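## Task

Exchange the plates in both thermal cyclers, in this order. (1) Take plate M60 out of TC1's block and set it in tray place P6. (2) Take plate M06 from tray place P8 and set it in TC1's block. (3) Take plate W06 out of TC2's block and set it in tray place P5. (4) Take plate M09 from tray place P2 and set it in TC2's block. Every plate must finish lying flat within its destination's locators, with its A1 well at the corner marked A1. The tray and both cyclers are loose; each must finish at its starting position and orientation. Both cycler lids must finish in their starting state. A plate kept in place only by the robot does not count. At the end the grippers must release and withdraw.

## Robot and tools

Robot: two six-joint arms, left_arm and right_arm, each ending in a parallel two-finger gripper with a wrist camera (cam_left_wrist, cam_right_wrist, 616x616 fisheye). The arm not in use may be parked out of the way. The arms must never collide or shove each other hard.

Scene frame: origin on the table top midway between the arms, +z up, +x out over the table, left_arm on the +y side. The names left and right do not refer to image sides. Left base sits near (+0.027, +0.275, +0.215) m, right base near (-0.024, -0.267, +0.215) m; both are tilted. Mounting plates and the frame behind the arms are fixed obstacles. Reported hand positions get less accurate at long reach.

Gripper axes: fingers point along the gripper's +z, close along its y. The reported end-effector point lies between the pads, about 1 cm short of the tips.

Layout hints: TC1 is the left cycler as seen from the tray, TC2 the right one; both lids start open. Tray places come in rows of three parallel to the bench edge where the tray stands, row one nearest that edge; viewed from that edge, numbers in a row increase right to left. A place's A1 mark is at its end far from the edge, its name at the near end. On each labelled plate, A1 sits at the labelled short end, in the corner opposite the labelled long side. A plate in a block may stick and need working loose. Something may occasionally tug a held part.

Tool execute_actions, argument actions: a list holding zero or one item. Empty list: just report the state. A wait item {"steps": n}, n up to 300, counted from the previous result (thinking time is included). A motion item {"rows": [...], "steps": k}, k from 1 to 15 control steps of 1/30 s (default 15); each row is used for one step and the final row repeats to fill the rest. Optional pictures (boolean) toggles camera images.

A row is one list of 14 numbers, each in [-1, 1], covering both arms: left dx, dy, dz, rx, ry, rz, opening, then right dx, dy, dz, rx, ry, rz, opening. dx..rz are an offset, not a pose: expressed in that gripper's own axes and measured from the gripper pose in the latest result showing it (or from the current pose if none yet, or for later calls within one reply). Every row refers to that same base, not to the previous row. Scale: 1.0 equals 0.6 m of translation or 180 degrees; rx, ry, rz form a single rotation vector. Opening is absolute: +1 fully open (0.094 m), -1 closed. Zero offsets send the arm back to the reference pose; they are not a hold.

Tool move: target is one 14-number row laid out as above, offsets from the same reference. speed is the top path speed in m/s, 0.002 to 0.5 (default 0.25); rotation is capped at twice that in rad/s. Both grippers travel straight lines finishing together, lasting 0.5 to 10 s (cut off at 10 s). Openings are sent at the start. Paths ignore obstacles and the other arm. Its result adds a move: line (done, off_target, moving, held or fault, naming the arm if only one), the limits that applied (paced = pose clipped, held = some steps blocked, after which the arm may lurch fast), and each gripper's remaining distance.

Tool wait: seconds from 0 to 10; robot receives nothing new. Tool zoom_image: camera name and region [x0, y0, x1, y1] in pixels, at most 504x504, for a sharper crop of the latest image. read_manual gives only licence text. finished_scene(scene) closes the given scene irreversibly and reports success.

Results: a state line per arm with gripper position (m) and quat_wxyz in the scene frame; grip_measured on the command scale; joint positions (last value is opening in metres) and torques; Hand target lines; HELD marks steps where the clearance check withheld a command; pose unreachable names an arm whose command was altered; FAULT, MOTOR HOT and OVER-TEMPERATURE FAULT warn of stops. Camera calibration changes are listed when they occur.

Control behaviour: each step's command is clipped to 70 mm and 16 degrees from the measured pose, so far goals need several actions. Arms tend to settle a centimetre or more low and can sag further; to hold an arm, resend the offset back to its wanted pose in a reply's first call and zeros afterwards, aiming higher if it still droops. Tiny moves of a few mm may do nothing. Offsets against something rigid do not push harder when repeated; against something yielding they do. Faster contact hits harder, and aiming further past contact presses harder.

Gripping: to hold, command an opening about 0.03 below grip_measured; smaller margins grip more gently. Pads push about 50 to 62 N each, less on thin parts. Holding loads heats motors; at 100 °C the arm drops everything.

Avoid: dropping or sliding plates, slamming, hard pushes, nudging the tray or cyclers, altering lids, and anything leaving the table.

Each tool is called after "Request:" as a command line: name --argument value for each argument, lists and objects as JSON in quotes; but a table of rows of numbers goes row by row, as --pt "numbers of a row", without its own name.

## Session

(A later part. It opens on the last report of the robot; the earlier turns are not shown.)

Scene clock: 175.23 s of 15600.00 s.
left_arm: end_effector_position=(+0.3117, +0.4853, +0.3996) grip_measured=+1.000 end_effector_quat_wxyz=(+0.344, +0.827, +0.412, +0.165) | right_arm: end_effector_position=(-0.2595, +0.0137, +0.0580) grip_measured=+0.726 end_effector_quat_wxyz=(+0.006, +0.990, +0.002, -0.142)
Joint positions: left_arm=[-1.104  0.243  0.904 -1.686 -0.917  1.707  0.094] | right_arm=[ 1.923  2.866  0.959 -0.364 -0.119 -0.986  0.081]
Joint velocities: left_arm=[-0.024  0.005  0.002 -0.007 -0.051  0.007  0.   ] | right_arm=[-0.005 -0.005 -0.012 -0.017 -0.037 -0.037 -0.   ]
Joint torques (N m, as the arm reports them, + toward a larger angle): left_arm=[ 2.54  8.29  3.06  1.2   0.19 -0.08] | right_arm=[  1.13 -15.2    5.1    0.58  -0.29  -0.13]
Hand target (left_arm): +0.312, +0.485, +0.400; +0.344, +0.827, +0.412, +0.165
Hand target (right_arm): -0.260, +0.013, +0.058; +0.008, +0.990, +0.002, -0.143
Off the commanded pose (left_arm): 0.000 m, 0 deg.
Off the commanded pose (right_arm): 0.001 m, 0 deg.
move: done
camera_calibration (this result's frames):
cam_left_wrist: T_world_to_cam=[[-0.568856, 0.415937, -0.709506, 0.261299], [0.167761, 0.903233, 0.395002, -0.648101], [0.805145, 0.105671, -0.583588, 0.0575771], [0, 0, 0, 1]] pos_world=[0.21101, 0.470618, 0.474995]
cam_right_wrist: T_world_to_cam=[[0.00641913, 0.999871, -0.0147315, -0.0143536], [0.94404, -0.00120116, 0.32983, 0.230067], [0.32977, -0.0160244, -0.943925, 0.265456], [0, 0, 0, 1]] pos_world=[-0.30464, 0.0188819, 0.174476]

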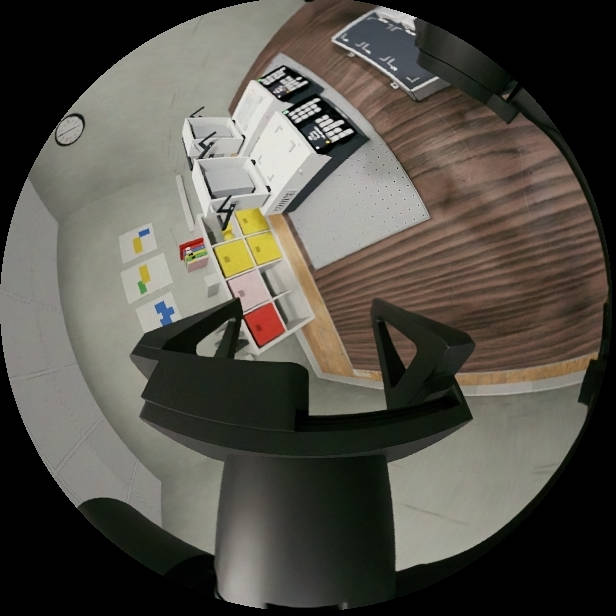

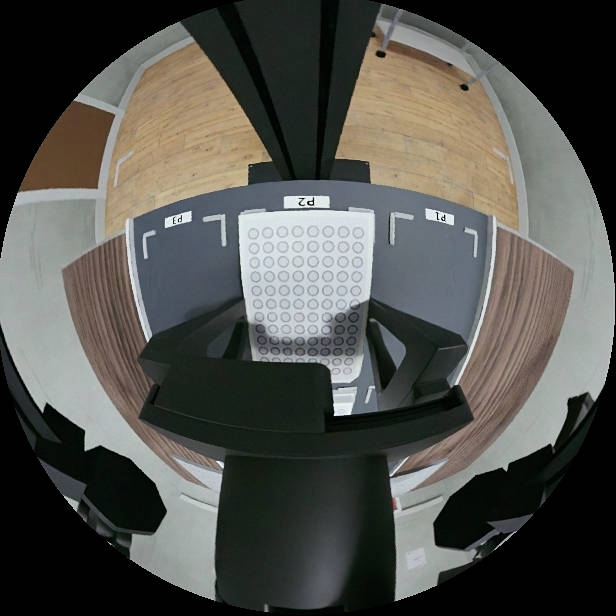

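Request:
move --target '[0,0,0,0,0,0,1, -0.028,0,-0.096,0,0,0,0.4]' --speed 0.08

Request:
move --target '[0,0,0,0,0,0,1, 0.5,-0.02,-0.41,0,0,0,0.4]'

Request:
move --target '[0,0,0,0,0,0,1, 0,0,0,0.14,0,0.48,0.4]' --speed 0.4

Request:
move --target '[0,0,0,0,0,0,1, 0,0,0,0.14,0,0.48,0.4]' --speed 0.4

Scene clock: 177.73 s of 15600.00 s.
left_arm: end_effector_position=(+0.3117, +0.4853, +0.3996) grip_measured=+1.000 end_effector_quat_wxyz=(+0.344, +0.827, +0.412, +0.165) | right_arm: end_effector_position=(-0.2566, +0.0139, +0.1141) grip_measured=+0.726 end_effector_quat_wxyz=(+0.009, +0.990, +0.002, -0.143)
Joint positions: left_arm=[-1.104  0.243  0.904 -1.686 -0.917  1.707  0.094] | right_arm=[ 1.936  2.73   0.959 -0.501 -0.133 -0.975  0.081]
Joint velocities: left_arm=[ 0.005 -0.024 -0.007  0.007 -0.037 -0.007  0.   ] | right_arm=[-0.005 -0.005  0.002 -0.002  0.037 -0.007 -0.001]
Joint torques (N m, as the arm reports them, + toward a larger angle): left_arm=[ 2.53  7.8   3.07  1.21  0.19 -0.03] | right_arm=[  2.12 -14.49   6.4    0.17  -0.27  -0.02]
Hand target (left_arm): +0.312, +0.485, +0.400; +0.344, +0.827, +0.412, +0.165
Hand target (right_arm): -0.260, +0.015, +0.119; +0.006, +0.990, +0.002, -0.142
Off the commanded pose (left_arm): 0.000 m, 0 deg.
Off the commanded pose (right_arm): 0.005 m, 0 deg.
move: done
camera_calibration (this result's frames):
cam_left_wrist: T_world_to_cam=[[-0.568856, 0.415937, -0.709506, 0.261299], [0.167761, 0.903233, 0.395002, -0.648101], [0.805145, 0.105671, -0.583588, 0.0575771], [0, 0, 0, 1]] pos_world=[0.21101, 0.470618, 0.474995]
cam_right_wrist: T_world_to_cam=[[0.0060191, 0.99979, -0.0196089, -0.0133637], [0.944958, 0.000728215, 0.327192, 0.20928], [0.327137, -0.020499, -0.944755, 0.316953], [0, 0, 0, 1]] pos_world=[-0.301367, 0.0197057, 0.230706]

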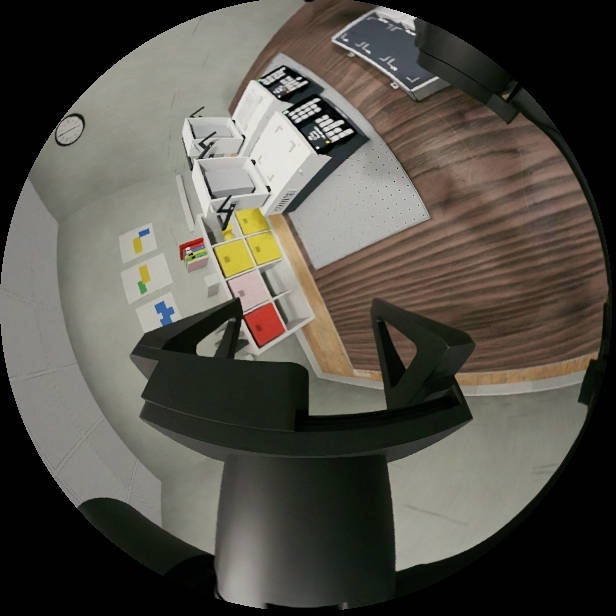

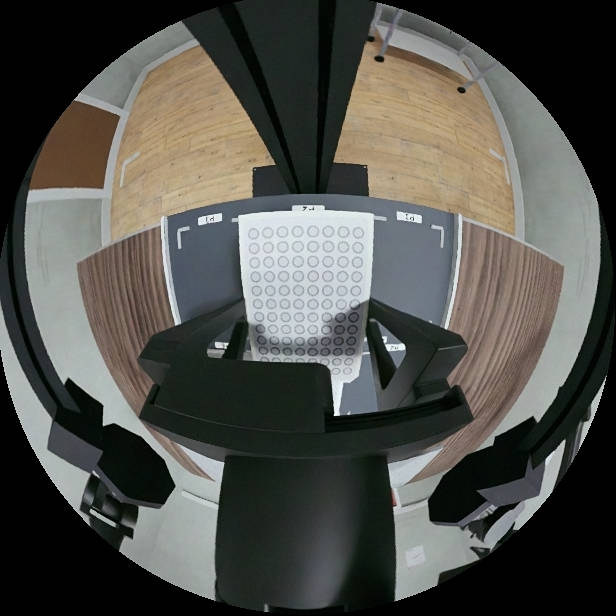

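Scene clock: 179.80 s of 15600.00 s.
left_arm: end_effector_position=(+0.3117, +0.4853, +0.3996) grip_measured=+1.000 end_effector_quat_wxyz=(+0.344, +0.827, +0.412, +0.165) | right_arm: end_effector_position=(+0.0954, +0.0154, +0.2621) grip_measured=+0.726 end_effector_quat_wxyz=(+0.014, +0.990, +0.005, -0.141)
Joint positions: left_arm=[-1.104  0.243  0.904 -1.686 -0.917  1.707  0.094] | right_arm=[ 1.161  2.008  0.961 -1.163  0.365 -1.583  0.081]
Joint velocities: left_arm=[-0.005 -0.015 -0.002 -0.027  0.007 -0.037  0.   ] | right_arm=[-0.005  0.005  0.017 -0.007 -0.007 -0.051  0.001]
Joint torques (N m, as the arm reports them, + toward a larger angle): left_arm=[ 2.25  7.98  3.07  1.14  0.21 -0.06] | right_arm=[ 7.28 -8.    9.28 -0.39 -0.18 -0.23]
Hand target (left_arm): +0.312, +0.485, +0.400; +0.344, +0.827, +0.412, +0.165
Hand target (right_arm): +0.103, +0.026, +0.267; +0.008, +0.990, +0.002, -0.144
Off the commanded pose (left_arm): 0.000 m, 0 deg.
Off the commanded pose (right_arm): 0.016 m, 1 deg.
move: off_target (right_arm)
camera_calibration (this result's frames):
cam_left_wrist: T_world_to_cam=[[-0.568856, 0.415937, -0.709506, 0.261299], [0.167761, 0.903233, 0.395002, -0.648101], [0.805145, 0.105671, -0.583588, 0.0575771], [0, 0, 0, 1]] pos_world=[0.21101, 0.470618, 0.474995]
cam_right_wrist: T_world_to_cam=[[-0.000651573, 0.999564, -0.0295212, -0.0107769], [0.943527, 0.0103948, 0.331134, -0.172787], [0.331296, -0.0276383, -0.943122, 0.340919], [0, 0, 0, 1]] pos_world=[0.0500771, 0.0219907, 0.378425]

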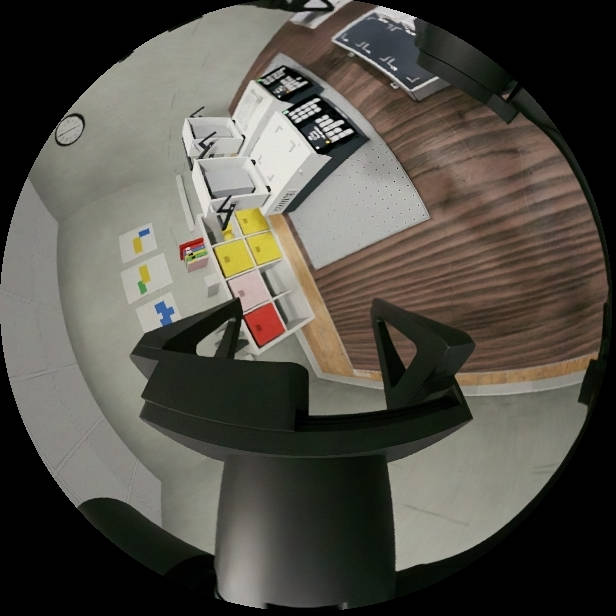

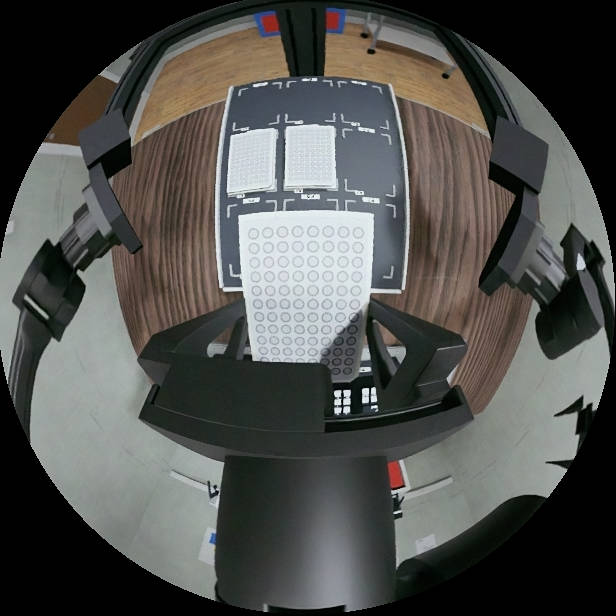

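Scene clock: 182.47 s of 15600.00 s.
left_arm: end_effector_position=(+0.3117, +0.4853, +0.3996) grip_measured=+1.000 end_effector_quat_wxyz=(+0.344, +0.827, +0.412, +0.165) | right_arm: end_effector_position=(+0.1003, +0.0166, +0.2625) grip_measured=+0.727 end_effector_quat_wxyz=(+0.085, -0.706, +0.697, +0.090)
Joint positions: left_arm=[-1.104  0.243  0.904 -1.686 -0.917  1.707  0.094] | right_arm=[ 1.26   1.864  0.756 -0.824  0.58  -0.1    0.081]
Joint velocities: left_arm=[-0.005  0.005 -0.002 -0.007  0.022 -0.007  0.   ] | right_arm=[-0.005 -0.015  0.017  0.007 -0.022 -0.037 -0.   ]
Joint torques (N m, as the arm reports them, + toward a larger angle): left_arm=[ 2.61  8.16  3.15  1.21  0.18 -0.05] | right_arm=[ 7.79 -6.96  6.85  1.2   0.13 -0.06]
Hand target (left_arm): +0.312, +0.485, +0.400; +0.344, +0.827, +0.412, +0.165
Hand target (right_arm): +0.095, +0.015, +0.263; -0.091, +0.707, -0.696, -0.088
Off the commanded pose (left_arm): 0.000 m, 0 deg.
Off the commanded pose (right_arm): 0.005 m, 1 deg.
move: done
camera_calibration (this result's frames):
cam_left_wrist: T_world_to_cam=[[-0.568856, 0.415937, -0.709506, 0.261299], [0.167761, 0.903233, 0.395002, -0.648101], [0.805145, 0.105671, -0.583588, 0.0575771], [0, 0, 0, 1]] pos_world=[0.21101, 0.470618, 0.474995]
cam_right_wrist: T_world_to_cam=[[0.999976, 0.000240561, -0.00691984, -0.101673], [0.00273957, -0.931588, 0.363505, -0.0760829], [-0.006359, -0.363515, -0.931566, 0.376059], [0, 0, 0, 1]] pos_world=[0.104271, 0.0658498, 0.377277]

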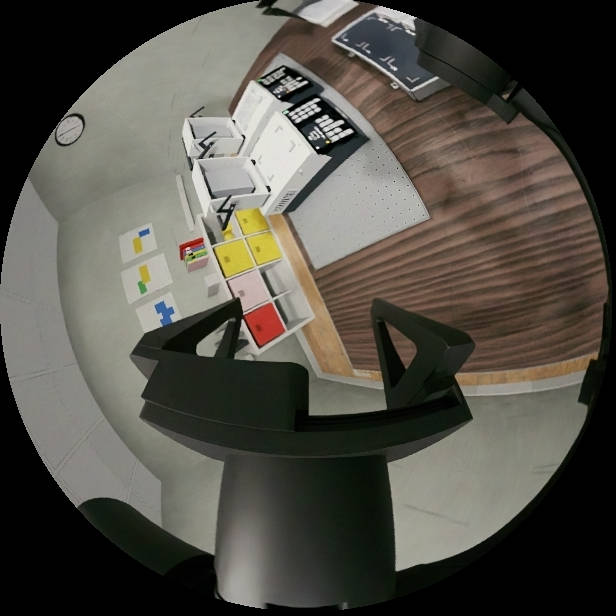

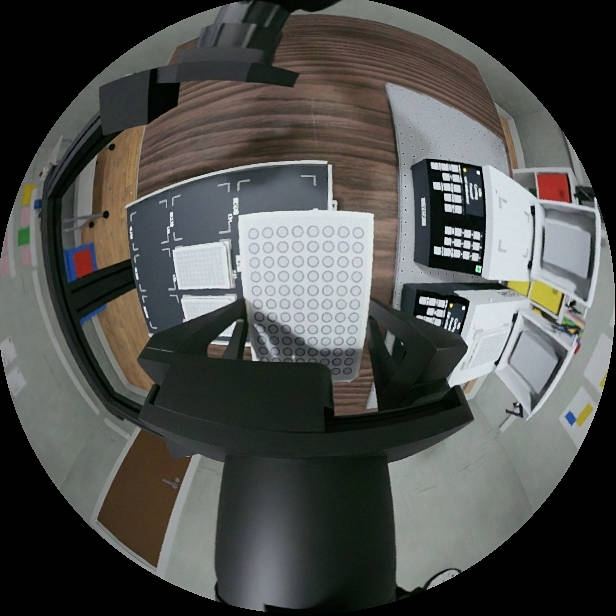

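Scene clock: 185.17 s of 15600.00 s.
left_arm: end_effector_position=(+0.3117, +0.4853, +0.3996) grip_measured=+1.000 end_effector_quat_wxyz=(+0.344, +0.827, +0.412, +0.165) | right_arm: end_effector_position=(+0.0996, -0.0037, +0.2483) grip_measured=+0.727 end_effector_quat_wxyz=(+0.134, -0.019, +0.990, -0.036)
Joint positions: left_arm=[-1.104  0.243  0.904 -1.686 -0.917  1.707  0.094] | right_arm=[ 1.344  2.117  0.884 -1.189  0.789  1.78   0.081]
Joint velocities: left_arm=[-0.015  0.005 -0.007 -0.002  0.007  0.066  0.   ] | right_arm=[-0.005 -0.005 -0.007  0.002  0.022  0.081 -0.001]
Joint torques (N m, as the arm reports them, + toward a larger angle): left_arm=[ 2.35  8.17  3.12  1.    0.18 -0.08] | right_arm=[ 7.97 -8.07 10.69 -0.51  0.28 -0.02]
Hand target (left_arm): +0.312, +0.485, +0.400; +0.344, +0.827, +0.412, +0.165
Hand target (right_arm): +0.100, +0.016, +0.262; +0.137, -0.009, +0.990, -0.019
Off the commanded pose (left_arm): 0.000 m, 0 deg.
Off the commanded pose (right_arm): 0.025 m, 3 deg.
move: off_target (right_arm)
camera_calibration (this result's frames):
cam_left_wrist: T_world_to_cam=[[-0.568856, 0.415937, -0.709506, 0.261299], [0.167761, 0.903233, 0.395002, -0.648101], [0.805145, 0.105671, -0.583588, 0.0575771], [0, 0, 0, 1]] pos_world=[0.21101, 0.470618, 0.474995]
cam_right_wrist: T_world_to_cam=[[0.0154865, -0.997191, 0.0732766, -0.0266063], [-0.93929, 0.0106144, 0.342959, 0.0125926], [-0.342774, -0.0741393, -0.936488, 0.391291], [0, 0, 0, 1]] pos_world=[0.146364, 0.00234476, 0.36407]

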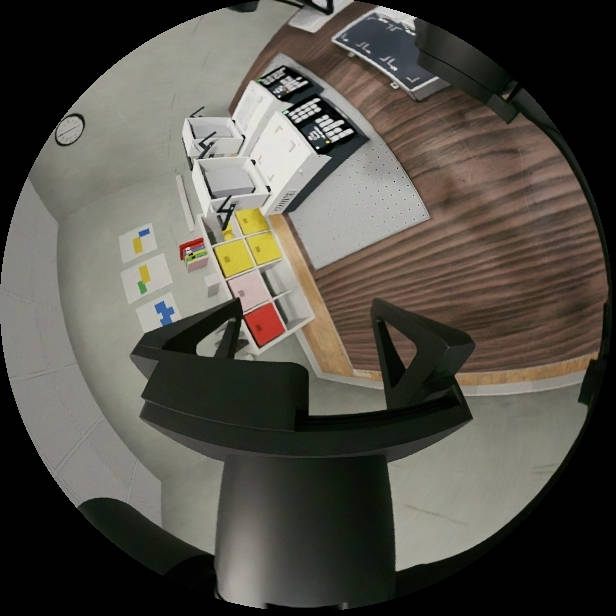

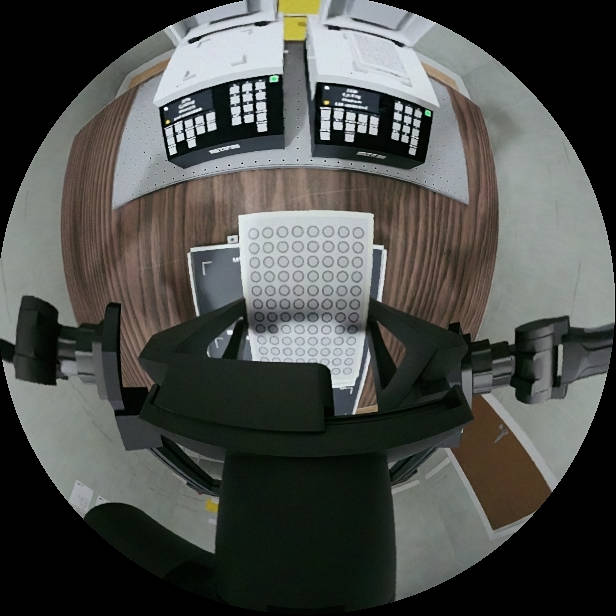

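Request:
move --target '[0,0,0,0,0,0,1, -0.653,0.222,0.228,-0.023,-0.006,0.008,0.4]'

Scene clock: 188.47 s of 15600.00 s.
left_arm: end_effector_position=(+0.3117, +0.4853, +0.3996) grip_measured=+1.000 end_effector_quat_wxyz=(+0.344, +0.827, +0.412, +0.165) | right_arm: end_effector_position=(+0.4974, +0.1288, +0.2138) grip_measured=+0.727 end_effector_quat_wxyz=(+0.143, -0.024, +0.989, +0.000)
Joint positions: left_arm=[-1.104  0.243  0.904 -1.686 -0.917  1.707  0.094] | right_arm=[ 0.715  2.208  1.62  -0.876  1.047  0.678  0.081]
Joint velocities: left_arm=[-0.005  0.005 -0.012 -0.017 -0.007 -0.051  0.   ] | right_arm=[-0.005 -0.015  0.007  0.002  0.037  0.037  0.   ]
Joint torques (N m, as the arm reports them, + toward a larger angle): left_arm=[ 2.82  7.93  3.03  1.18  0.18 -0.05] | right_arm=[ 14.36 -12.72   9.44   0.88   0.13  -0.21]
Hand target (left_arm): +0.312, +0.485, +0.400; +0.344, +0.827, +0.412, +0.165
Hand target (right_arm): +0.513, +0.131, +0.211; +0.144, -0.012, +0.990, +0.003
Off the commanded pose (left_arm): 0.000 m, 0 deg.
Off the commanded pose (right_arm): 0.016 m, 1 deg.
move: off_target (right_arm)
camera_calibration (this result's frames):
cam_left_wrist: T_world_to_cam=[[-0.568856, 0.415937, -0.709506, 0.261299], [0.167761, 0.903233, 0.395002, -0.648101], [0.805145, 0.105671, -0.583588, 0.0575771], [0, 0, 0, 1]] pos_world=[0.21101, 0.470618, 0.474995]
cam_right_wrist: T_world_to_cam=[[0.035348, -0.99937, 0.00315569, 0.107216], [-0.944602, -0.0323795, 0.326616, 0.40834], [-0.326308, -0.0145261, -0.945152, 0.491169], [0, 0, 0, 1]] pos_world=[0.542201, 0.127505, 0.330521]

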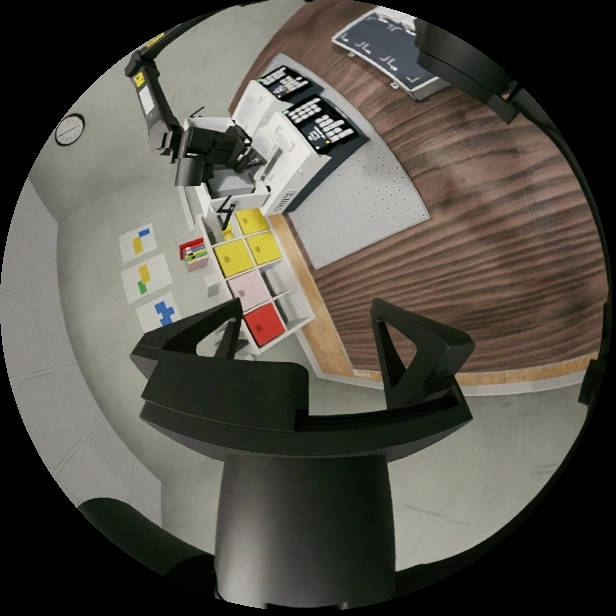

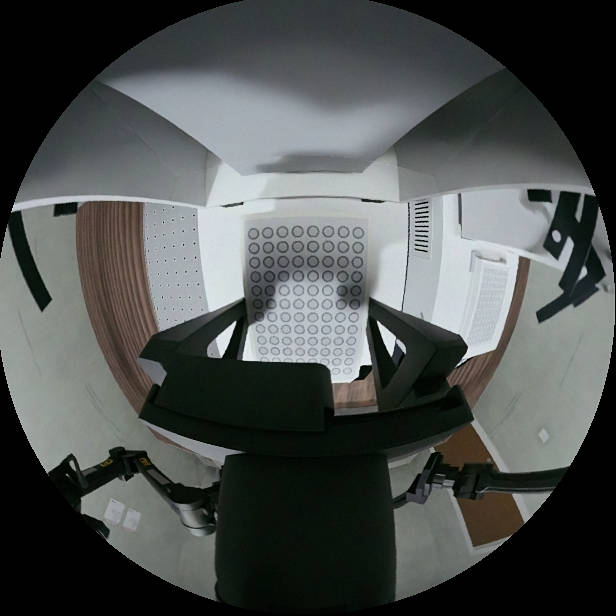

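Request:
move --target '[0,0,0,0,0,0,1, 0.021,-0.003,0.053,0,0,0,0.4]' --speed 0.04

Scene clock: 191.73 s of 15600.00 s.
left_arm: end_effector_position=(+0.3117, +0.4853, +0.3996) grip_measured=+1.000 end_effector_quat_wxyz=(+0.344, +0.827, +0.412, +0.165) | right_arm: end_effector_position=(+0.4949, +0.1320, +0.1969) grip_measured=+0.727 end_effector_quat_wxyz=(+0.152, -0.023, +0.988, +0.008)
Joint positions: left_arm=[-1.104  0.243  0.904 -1.686 -0.917  1.707  0.094] | right_arm=[ 0.699  2.208  1.571 -0.754  1.044  0.611  0.081]
Joint velocities: left_arm=[-0.015 -0.015  0.002 -0.012 -0.007 -0.037  0.   ] | right_arm=[-0.005 -0.015 -0.002 -0.007 -0.022  0.022 -0.   ]
Joint torques (N m, as the arm reports them, + toward a larger angle): left_arm=[ 2.47  8.09  3.11  1.28  0.17 -0.07] | right_arm=[ 13.09 -13.21   5.59   1.42   0.12  -0.22]
Hand target (left_arm): +0.312, +0.485, +0.400; +0.344, +0.827, +0.412, +0.165
Hand target (right_arm): +0.494, +0.127, +0.180; +0.143, -0.024, +0.989, +0.000
Off the commanded pose (left_arm): 0.000 m, 0 deg.
Off the commanded pose (right_arm): 0.018 m, 1 deg.
move: off_target (right_arm)
camera_calibration (this result's frames):
cam_left_wrist: T_world_to_cam=[[-0.568856, 0.415937, -0.709506, 0.261299], [0.167761, 0.903233, 0.395002, -0.648101], [0.805145, 0.105671, -0.583588, 0.0575771], [0, 0, 0, 1]] pos_world=[0.21101, 0.470618, 0.474995]
cam_right_wrist: T_world_to_cam=[[0.0357301, -0.999293, -0.011687, 0.113319], [-0.949931, -0.0375929, 0.310191, 0.418209], [-0.310411, 0.0000186996, -0.950603, 0.465697], [0, 0, 0, 1]] pos_world=[0.537778, 0.128952, 0.314292]

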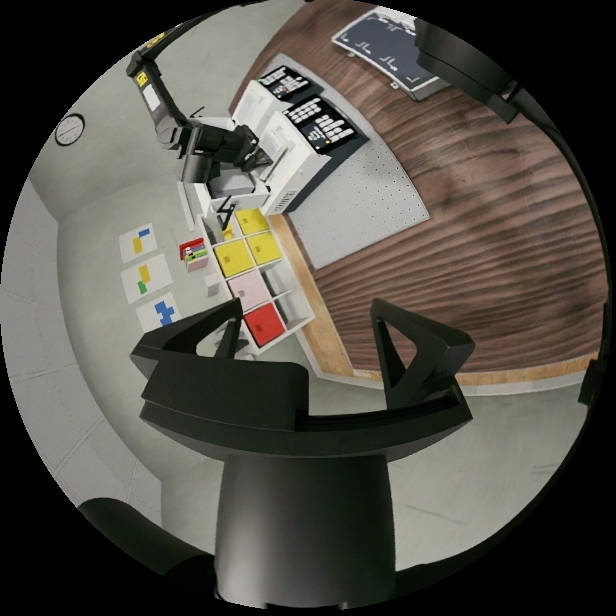

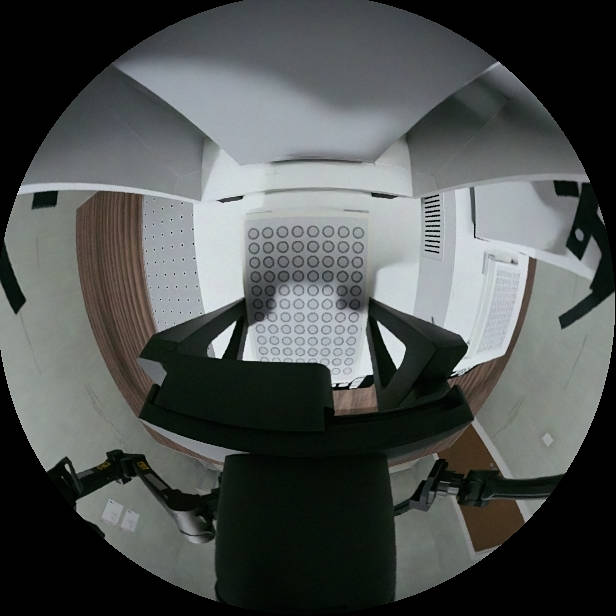

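Request:
move --target '[0,0,0,0,0,0,1,0.012,-0.008,0.035,0,0.005,0,0.4]' --speed 0.03

Scene clock: 194.53 s of 15600.00 s.
left_arm: end_effector_position=(+0.3117, +0.4853, +0.3996) grip_measured=+1.000 end_effector_quat_wxyz=(+0.344, +0.827, +0.412, +0.165) | right_arm: end_effector_position=(+0.4932, +0.1349, +0.1917) grip_measured=+0.727 end_effector_quat_wxyz=(+0.152, -0.025, +0.988, +0.015)
Joint positions: left_arm=[-1.104  0.243  0.904 -1.686 -0.917  1.707  0.094] | right_arm=[ 0.694  2.208  1.555 -0.711  1.032  0.585  0.081]
Joint velocities: left_arm=[-0.015  0.005 -0.012 -0.017  0.022  0.066  0.   ] | right_arm=[ 0.005 -0.005 -0.007  0.002  0.066 -0.037  0.   ]
Joint torques (N m, as the arm reports them, + toward a larger angle): left_arm=[ 2.5   7.91  3.05  1.21  0.18 -0.06] | right_arm=[ 13.15 -13.35   5.21   1.26   0.11  -0.25]
Hand target (left_arm): +0.312, +0.485, +0.400; +0.344, +0.827, +0.412, +0.165
Hand target (right_arm): +0.494, +0.127, +0.175; +0.144, -0.023, +0.989, +0.008
Off the commanded pose (left_arm): 0.000 m, 0 deg.
Off the commanded pose (right_arm): 0.019 m, 1 deg.
move: off_target (right_arm)
camera_calibration (this result's frames):
cam_left_wrist: T_world_to_cam=[[-0.568856, 0.415937, -0.709506, 0.261299], [0.167761, 0.903233, 0.395002, -0.648101], [0.805145, 0.105671, -0.583588, 0.0575771], [0, 0, 0, 1]] pos_world=[0.21101, 0.470618, 0.474995]
cam_right_wrist: T_world_to_cam=[[0.0408926, -0.998832, -0.0257329, 0.116262], [-0.950075, -0.046844, 0.308486, 0.419949], [-0.309331, 0.0118333, -0.950881, 0.458088], [0, 0, 0, 1]] pos_world=[0.53593, 0.130377, 0.30903]

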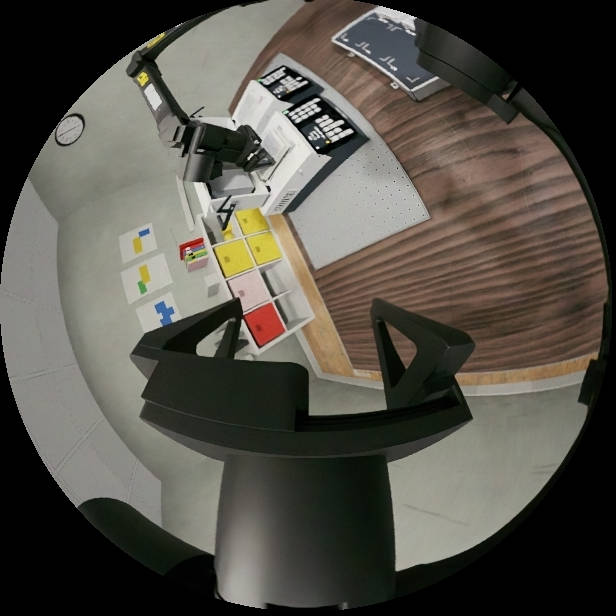

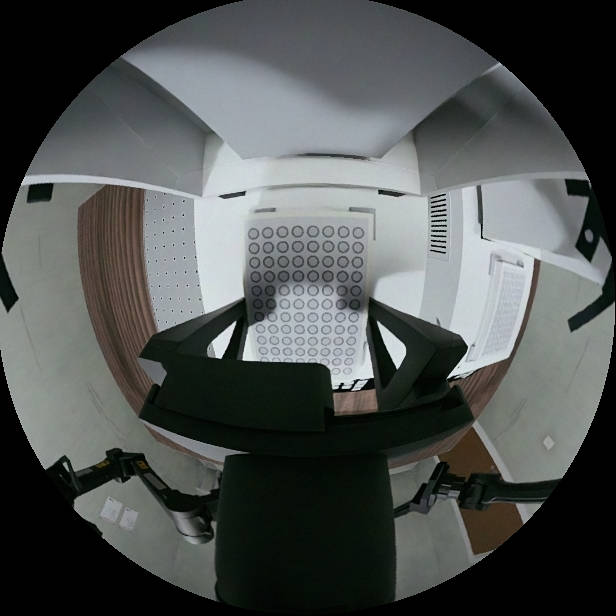

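Too far +y; correct.

Request:
move --target '[0,0,0,0,0,0,1,0.0,-0.025,0.02,0,0,0.004,0.4]' --speed 0.03

Scene clock: 196.07 s of 15600.00 s.
left_arm: end_effector_position=(+0.3117, +0.4853, +0.3996) grip_measured=+1.000 end_effector_quat_wxyz=(+0.344, +0.827, +0.412, +0.165) | right_arm: end_effector_position=(+0.4899, +0.1324, +0.1905) grip_measured=+0.727 end_effector_quat_wxyz=(+0.158, -0.027, +0.987, +0.020)
Joint positions: left_arm=[-1.104  0.243  0.904 -1.686 -0.917  1.707  0.094] | right_arm=[ 0.694  2.192  1.518 -0.661  1.028  0.556  0.081]
Joint velocities: left_arm=[-0.005  0.005 -0.007  0.007 -0.051 -0.081  0.   ] | right_arm=[ 0.005  0.005 -0.007 -0.012 -0.051 -0.051 -0.002]
Joint torques (N m, as the arm reports them, + toward a larger angle): left_arm=[ 2.34  8.11  3.01  1.06  0.17 -0.06] | right_arm=[ 12.92 -14.31   5.2    1.3    0.1   -0.28]
Hand target (left_arm): +0.312, +0.485, +0.400; +0.344, +0.827, +0.412, +0.165
Hand target (right_arm): +0.497, +0.120, +0.180; +0.152, -0.018, +0.988, +0.016
Off the commanded pose (left_arm): 0.000 m, 0 deg.
Off the commanded pose (right_arm): 0.018 m, 1 deg.
move: off_target (right_arm)
camera_calibration (this result's frames):
cam_left_wrist: T_world_to_cam=[[-0.568856, 0.415937, -0.709506, 0.261299], [0.167761, 0.903233, 0.395002, -0.648101], [0.805145, 0.105671, -0.583588, 0.0575771], [0, 0, 0, 1]] pos_world=[0.21101, 0.470618, 0.474995]
cam_right_wrist: T_world_to_cam=[[0.0470171, -0.998276, -0.0351426, 0.112648], [-0.953054, -0.0553671, 0.297695, 0.421658], [-0.299128, 0.019496, -0.954014, 0.450529], [0, 0, 0, 1]] pos_world=[0.531332, 0.127016, 0.308244]

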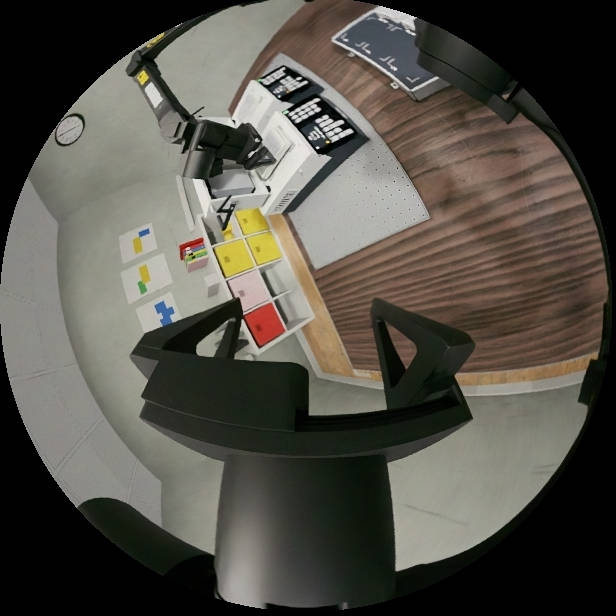

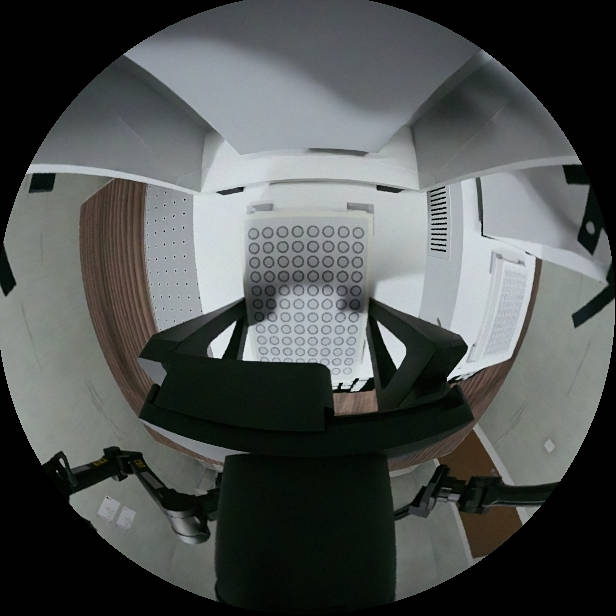

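Request:
move --target '[0,0,0,0,0,0,1,-0.012,-0.03,0.039,0,0.005,0.004,0.4]' --speed 0.03

Scene clock: 198.10 s of 15600.00 s.
left_arm: end_effector_position=(+0.3117, +0.4853, +0.3996) grip_measured=+1.000 end_effector_quat_wxyz=(+0.344, +0.827, +0.412, +0.165) | right_arm: end_effector_position=(+0.4962, +0.1289, +0.1790) grip_measured=+0.727 end_effector_quat_wxyz=(+0.153, -0.029, +0.987, +0.026)
Joint positions: left_arm=[-1.104  0.243  0.904 -1.686 -0.917  1.707  0.094] | right_arm=[ 0.67   2.188  1.508 -0.618  1.007  0.511  0.081]
Joint velocities: left_arm=[-0.015 -0.015 -0.012  0.012 -0.095  0.022  0.   ] | right_arm=[-0.005 -0.015 -0.002  0.002 -0.066 -0.037 -0.001]
Joint torques (N m, as the arm reports them, + toward a larger angle): left_arm=[ 2.27  8.11  2.99  1.23  0.18 -0.03] | right_arm=[ 12.91 -14.32   5.15   1.11   0.18  -0.26]
Hand target (left_arm): +0.312, +0.485, +0.400; +0.344, +0.827, +0.412, +0.165
Hand target (right_arm): +0.505, +0.116, +0.170; +0.150, -0.021, +0.988, +0.021
Off the commanded pose (left_arm): 0.000 m, 0 deg.
Off the commanded pose (right_arm): 0.018 m, 1 deg.
move: off_target (right_arm)
camera_calibration (this result's frames):
cam_left_wrist: T_world_to_cam=[[-0.568856, 0.415937, -0.709506, 0.261299], [0.167761, 0.903233, 0.395002, -0.648101], [0.805145, 0.105671, -0.583588, 0.0575771], [0, 0, 0, 1]] pos_world=[0.21101, 0.470618, 0.474995]
cam_right_wrist: T_world_to_cam=[[0.0531276, -0.997506, -0.0464683, 0.107324], [-0.949984, -0.0648279, 0.305496, 0.429256], [-0.307747, 0.0279139, -0.951059, 0.444234], [0, 0, 0, 1]] pos_world=[0.538796, 0.122484, 0.296344]

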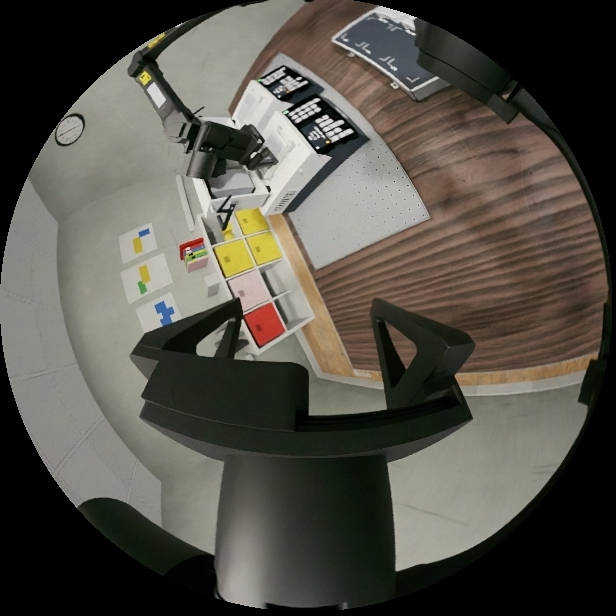

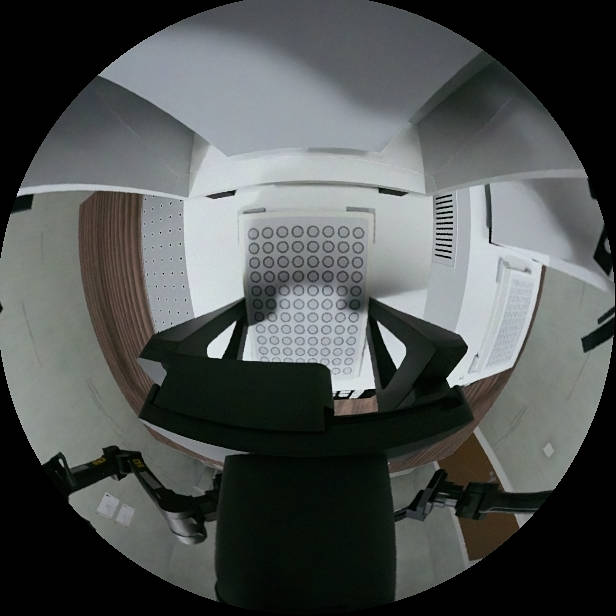

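Seated. Release and retreat.

Request:
move --target '[0,0,0,0,0,0,1,0,0,0,0,0,0,1]'

Request:
move --target '[0,0,0,0,0,0,1,0.1,0,-0.16,0,0,0,1]' --speed 0.1

Scene clock: 199.50 s of 15600.00 s.
left_arm: end_effector_position=(+0.3117, +0.4853, +0.3996) grip_measured=+1.000 end_effector_quat_wxyz=(+0.344, +0.827, +0.412, +0.165) | right_arm: end_effector_position=(+0.4962, +0.1290, +0.1790) grip_measured=+1.000 end_effector_quat_wxyz=(+0.153, -0.029, +0.987, +0.027)
Joint positions: left_arm=[-1.104  0.243  0.904 -1.686 -0.917  1.707  0.094] | right_arm=[ 0.67   2.188  1.508 -0.618  1.007  0.511  0.094]
Joint velocities: left_arm=[-0.024 -0.015 -0.022  0.002 -0.007  0.066  0.   ] | right_arm=[-0.005 -0.005 -0.012 -0.012 -0.051 -0.125  0.   ]
Joint torques (N m, as the arm reports them, + toward a larger angle): left_arm=[ 2.46  7.98  3.09  1.23  0.19 -0.05] | right_arm=[ 14.51 -13.9    5.99   0.71   0.18  -0.14]
Hand target (left_arm): +0.312, +0.485, +0.400; +0.344, +0.827, +0.412, +0.165
Hand target (right_arm): +0.496, +0.129, +0.179; +0.153, -0.029, +0.987, +0.026
Off the commanded pose (left_arm): 0.000 m, 0 deg.
Off the commanded pose (right_arm): 0.000 m, 0 deg.
move: done
camera_calibration (this result's frames):
cam_left_wrist: T_world_to_cam=[[-0.568856, 0.415937, -0.709506, 0.261299], [0.167761, 0.903233, 0.395002, -0.648101], [0.805145, 0.105671, -0.583588, 0.0575771], [0, 0, 0, 1]] pos_world=[0.21101, 0.470618, 0.474995]
cam_right_wrist: T_world_to_cam=[[0.0532273, -0.997486, -0.0467827, 0.107385], [-0.949915, -0.0650249, 0.305668, 0.429189], [-0.307942, 0.0281697, -0.950988, 0.444266], [0, 0, 0, 1]] pos_world=[0.538786, 0.122508, 0.296326]

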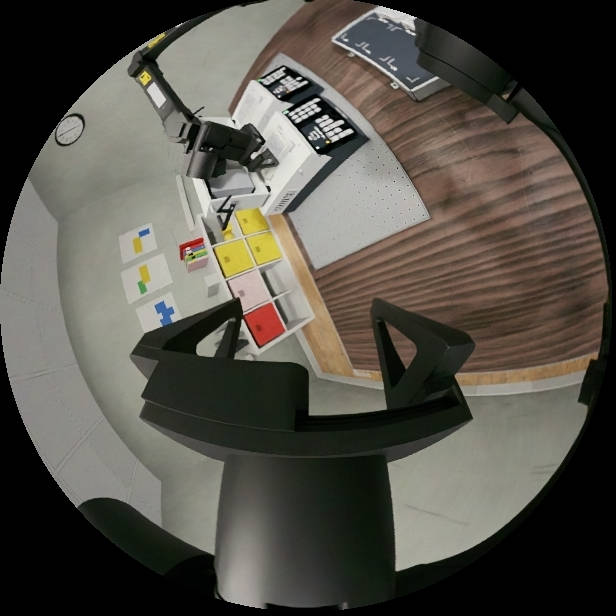

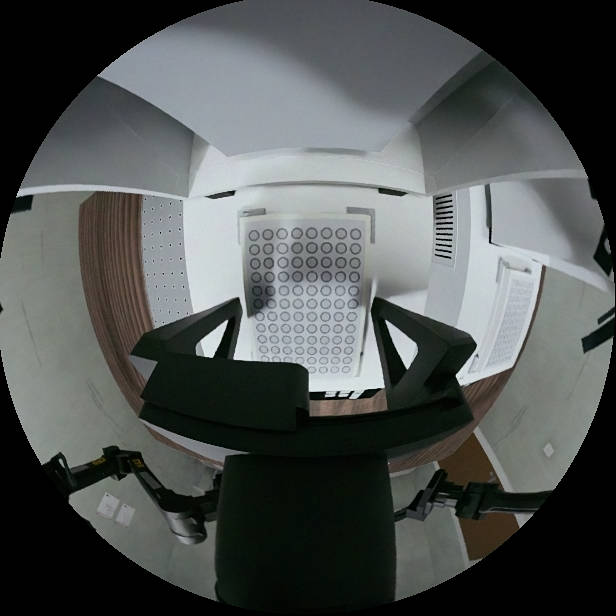

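Scene clock: 201.07 s of 15600.00 s.
left_arm: end_effector_position=(+0.3117, +0.4853, +0.3996) grip_measured=+1.000 end_effector_quat_wxyz=(+0.344, +0.827, +0.412, +0.165) | right_arm: end_effector_position=(+0.4138, +0.1234, +0.2464) grip_measured=+1.000 end_effector_quat_wxyz=(+0.151, -0.029, +0.988, +0.025)
Joint positions: left_arm=[-1.104  0.243  0.904 -1.686 -0.917  1.707  0.094] | right_arm=[ 0.832  2.12   1.415 -0.866  1.028  0.828  0.094]
Joint velocities: left_arm=[-0.005 -0.005 -0.002  0.022  0.022 -0.066  0.   ] | right_arm=[-0.005  0.005 -0.022 -0.017  0.037  0.081  0.   ]
Joint torques (N m, as the arm reports them, + toward a larger angle): left_arm=[ 2.74  8.18  3.07  1.19  0.2  -0.05] | right_arm=[ 14.19 -13.14   5.85   0.06   0.34  -0.01]
Hand target (left_arm): +0.312, +0.485, +0.400; +0.344, +0.827, +0.412, +0.165
Hand target (right_arm): +0.410, +0.121, +0.252; +0.153, -0.029, +0.987, +0.026
Off the commanded pose (left_arm): 0.000 m, 0 deg.
Off the commanded pose (right_arm): 0.007 m, 0 deg.
move: done
camera_calibration (this result's frames):
cam_left_wrist: T_world_to_cam=[[-0.568856, 0.415937, -0.709506, 0.261299], [0.167761, 0.903233, 0.395002, -0.648101], [0.805145, 0.105671, -0.583588, 0.0575771], [0, 0, 0, 1]] pos_world=[0.21101, 0.470618, 0.474995]
cam_right_wrist: T_world_to_cam=[[0.0521825, -0.997651, -0.0443704, 0.109214], [-0.948317, -0.0634302, 0.310921, 0.327748], [-0.313005, 0.0258526, -0.949399, 0.48516], [0, 0, 0, 1]] pos_world=[0.456968, 0.117204, 0.363552]

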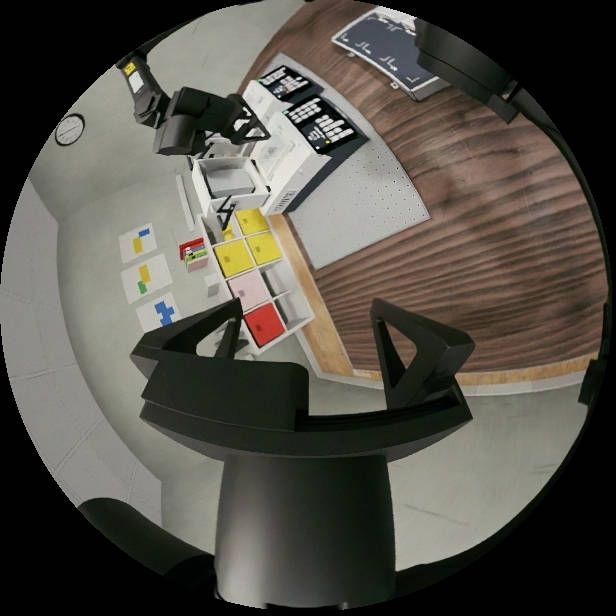

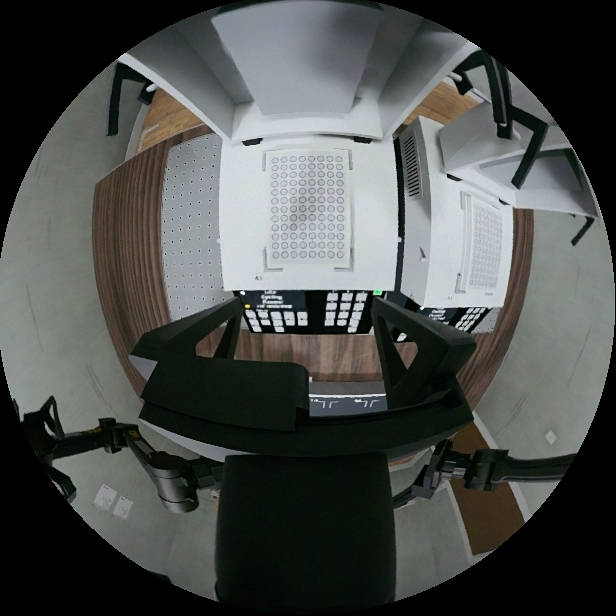

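Request:
zoom_image --camera "cam_right_wrist" --region '[230,130,390,300]'

Region (230, 130, 390, 300) of cam_right_wrist's 616x616 image, scaled by 2.965, with more detail than that image has; it fills the left 474 columns of this view, and the rest is white.

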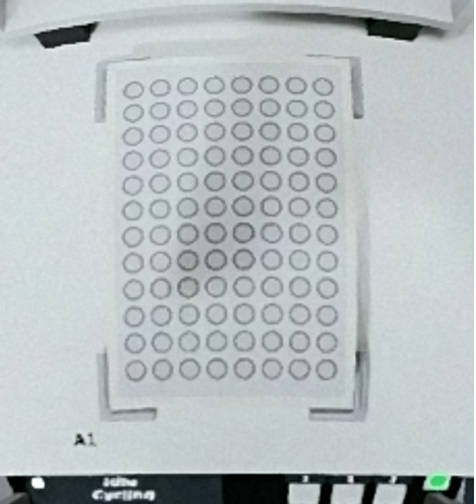

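Request:
finished_scene --scene 2

The scene is finished: the task was done.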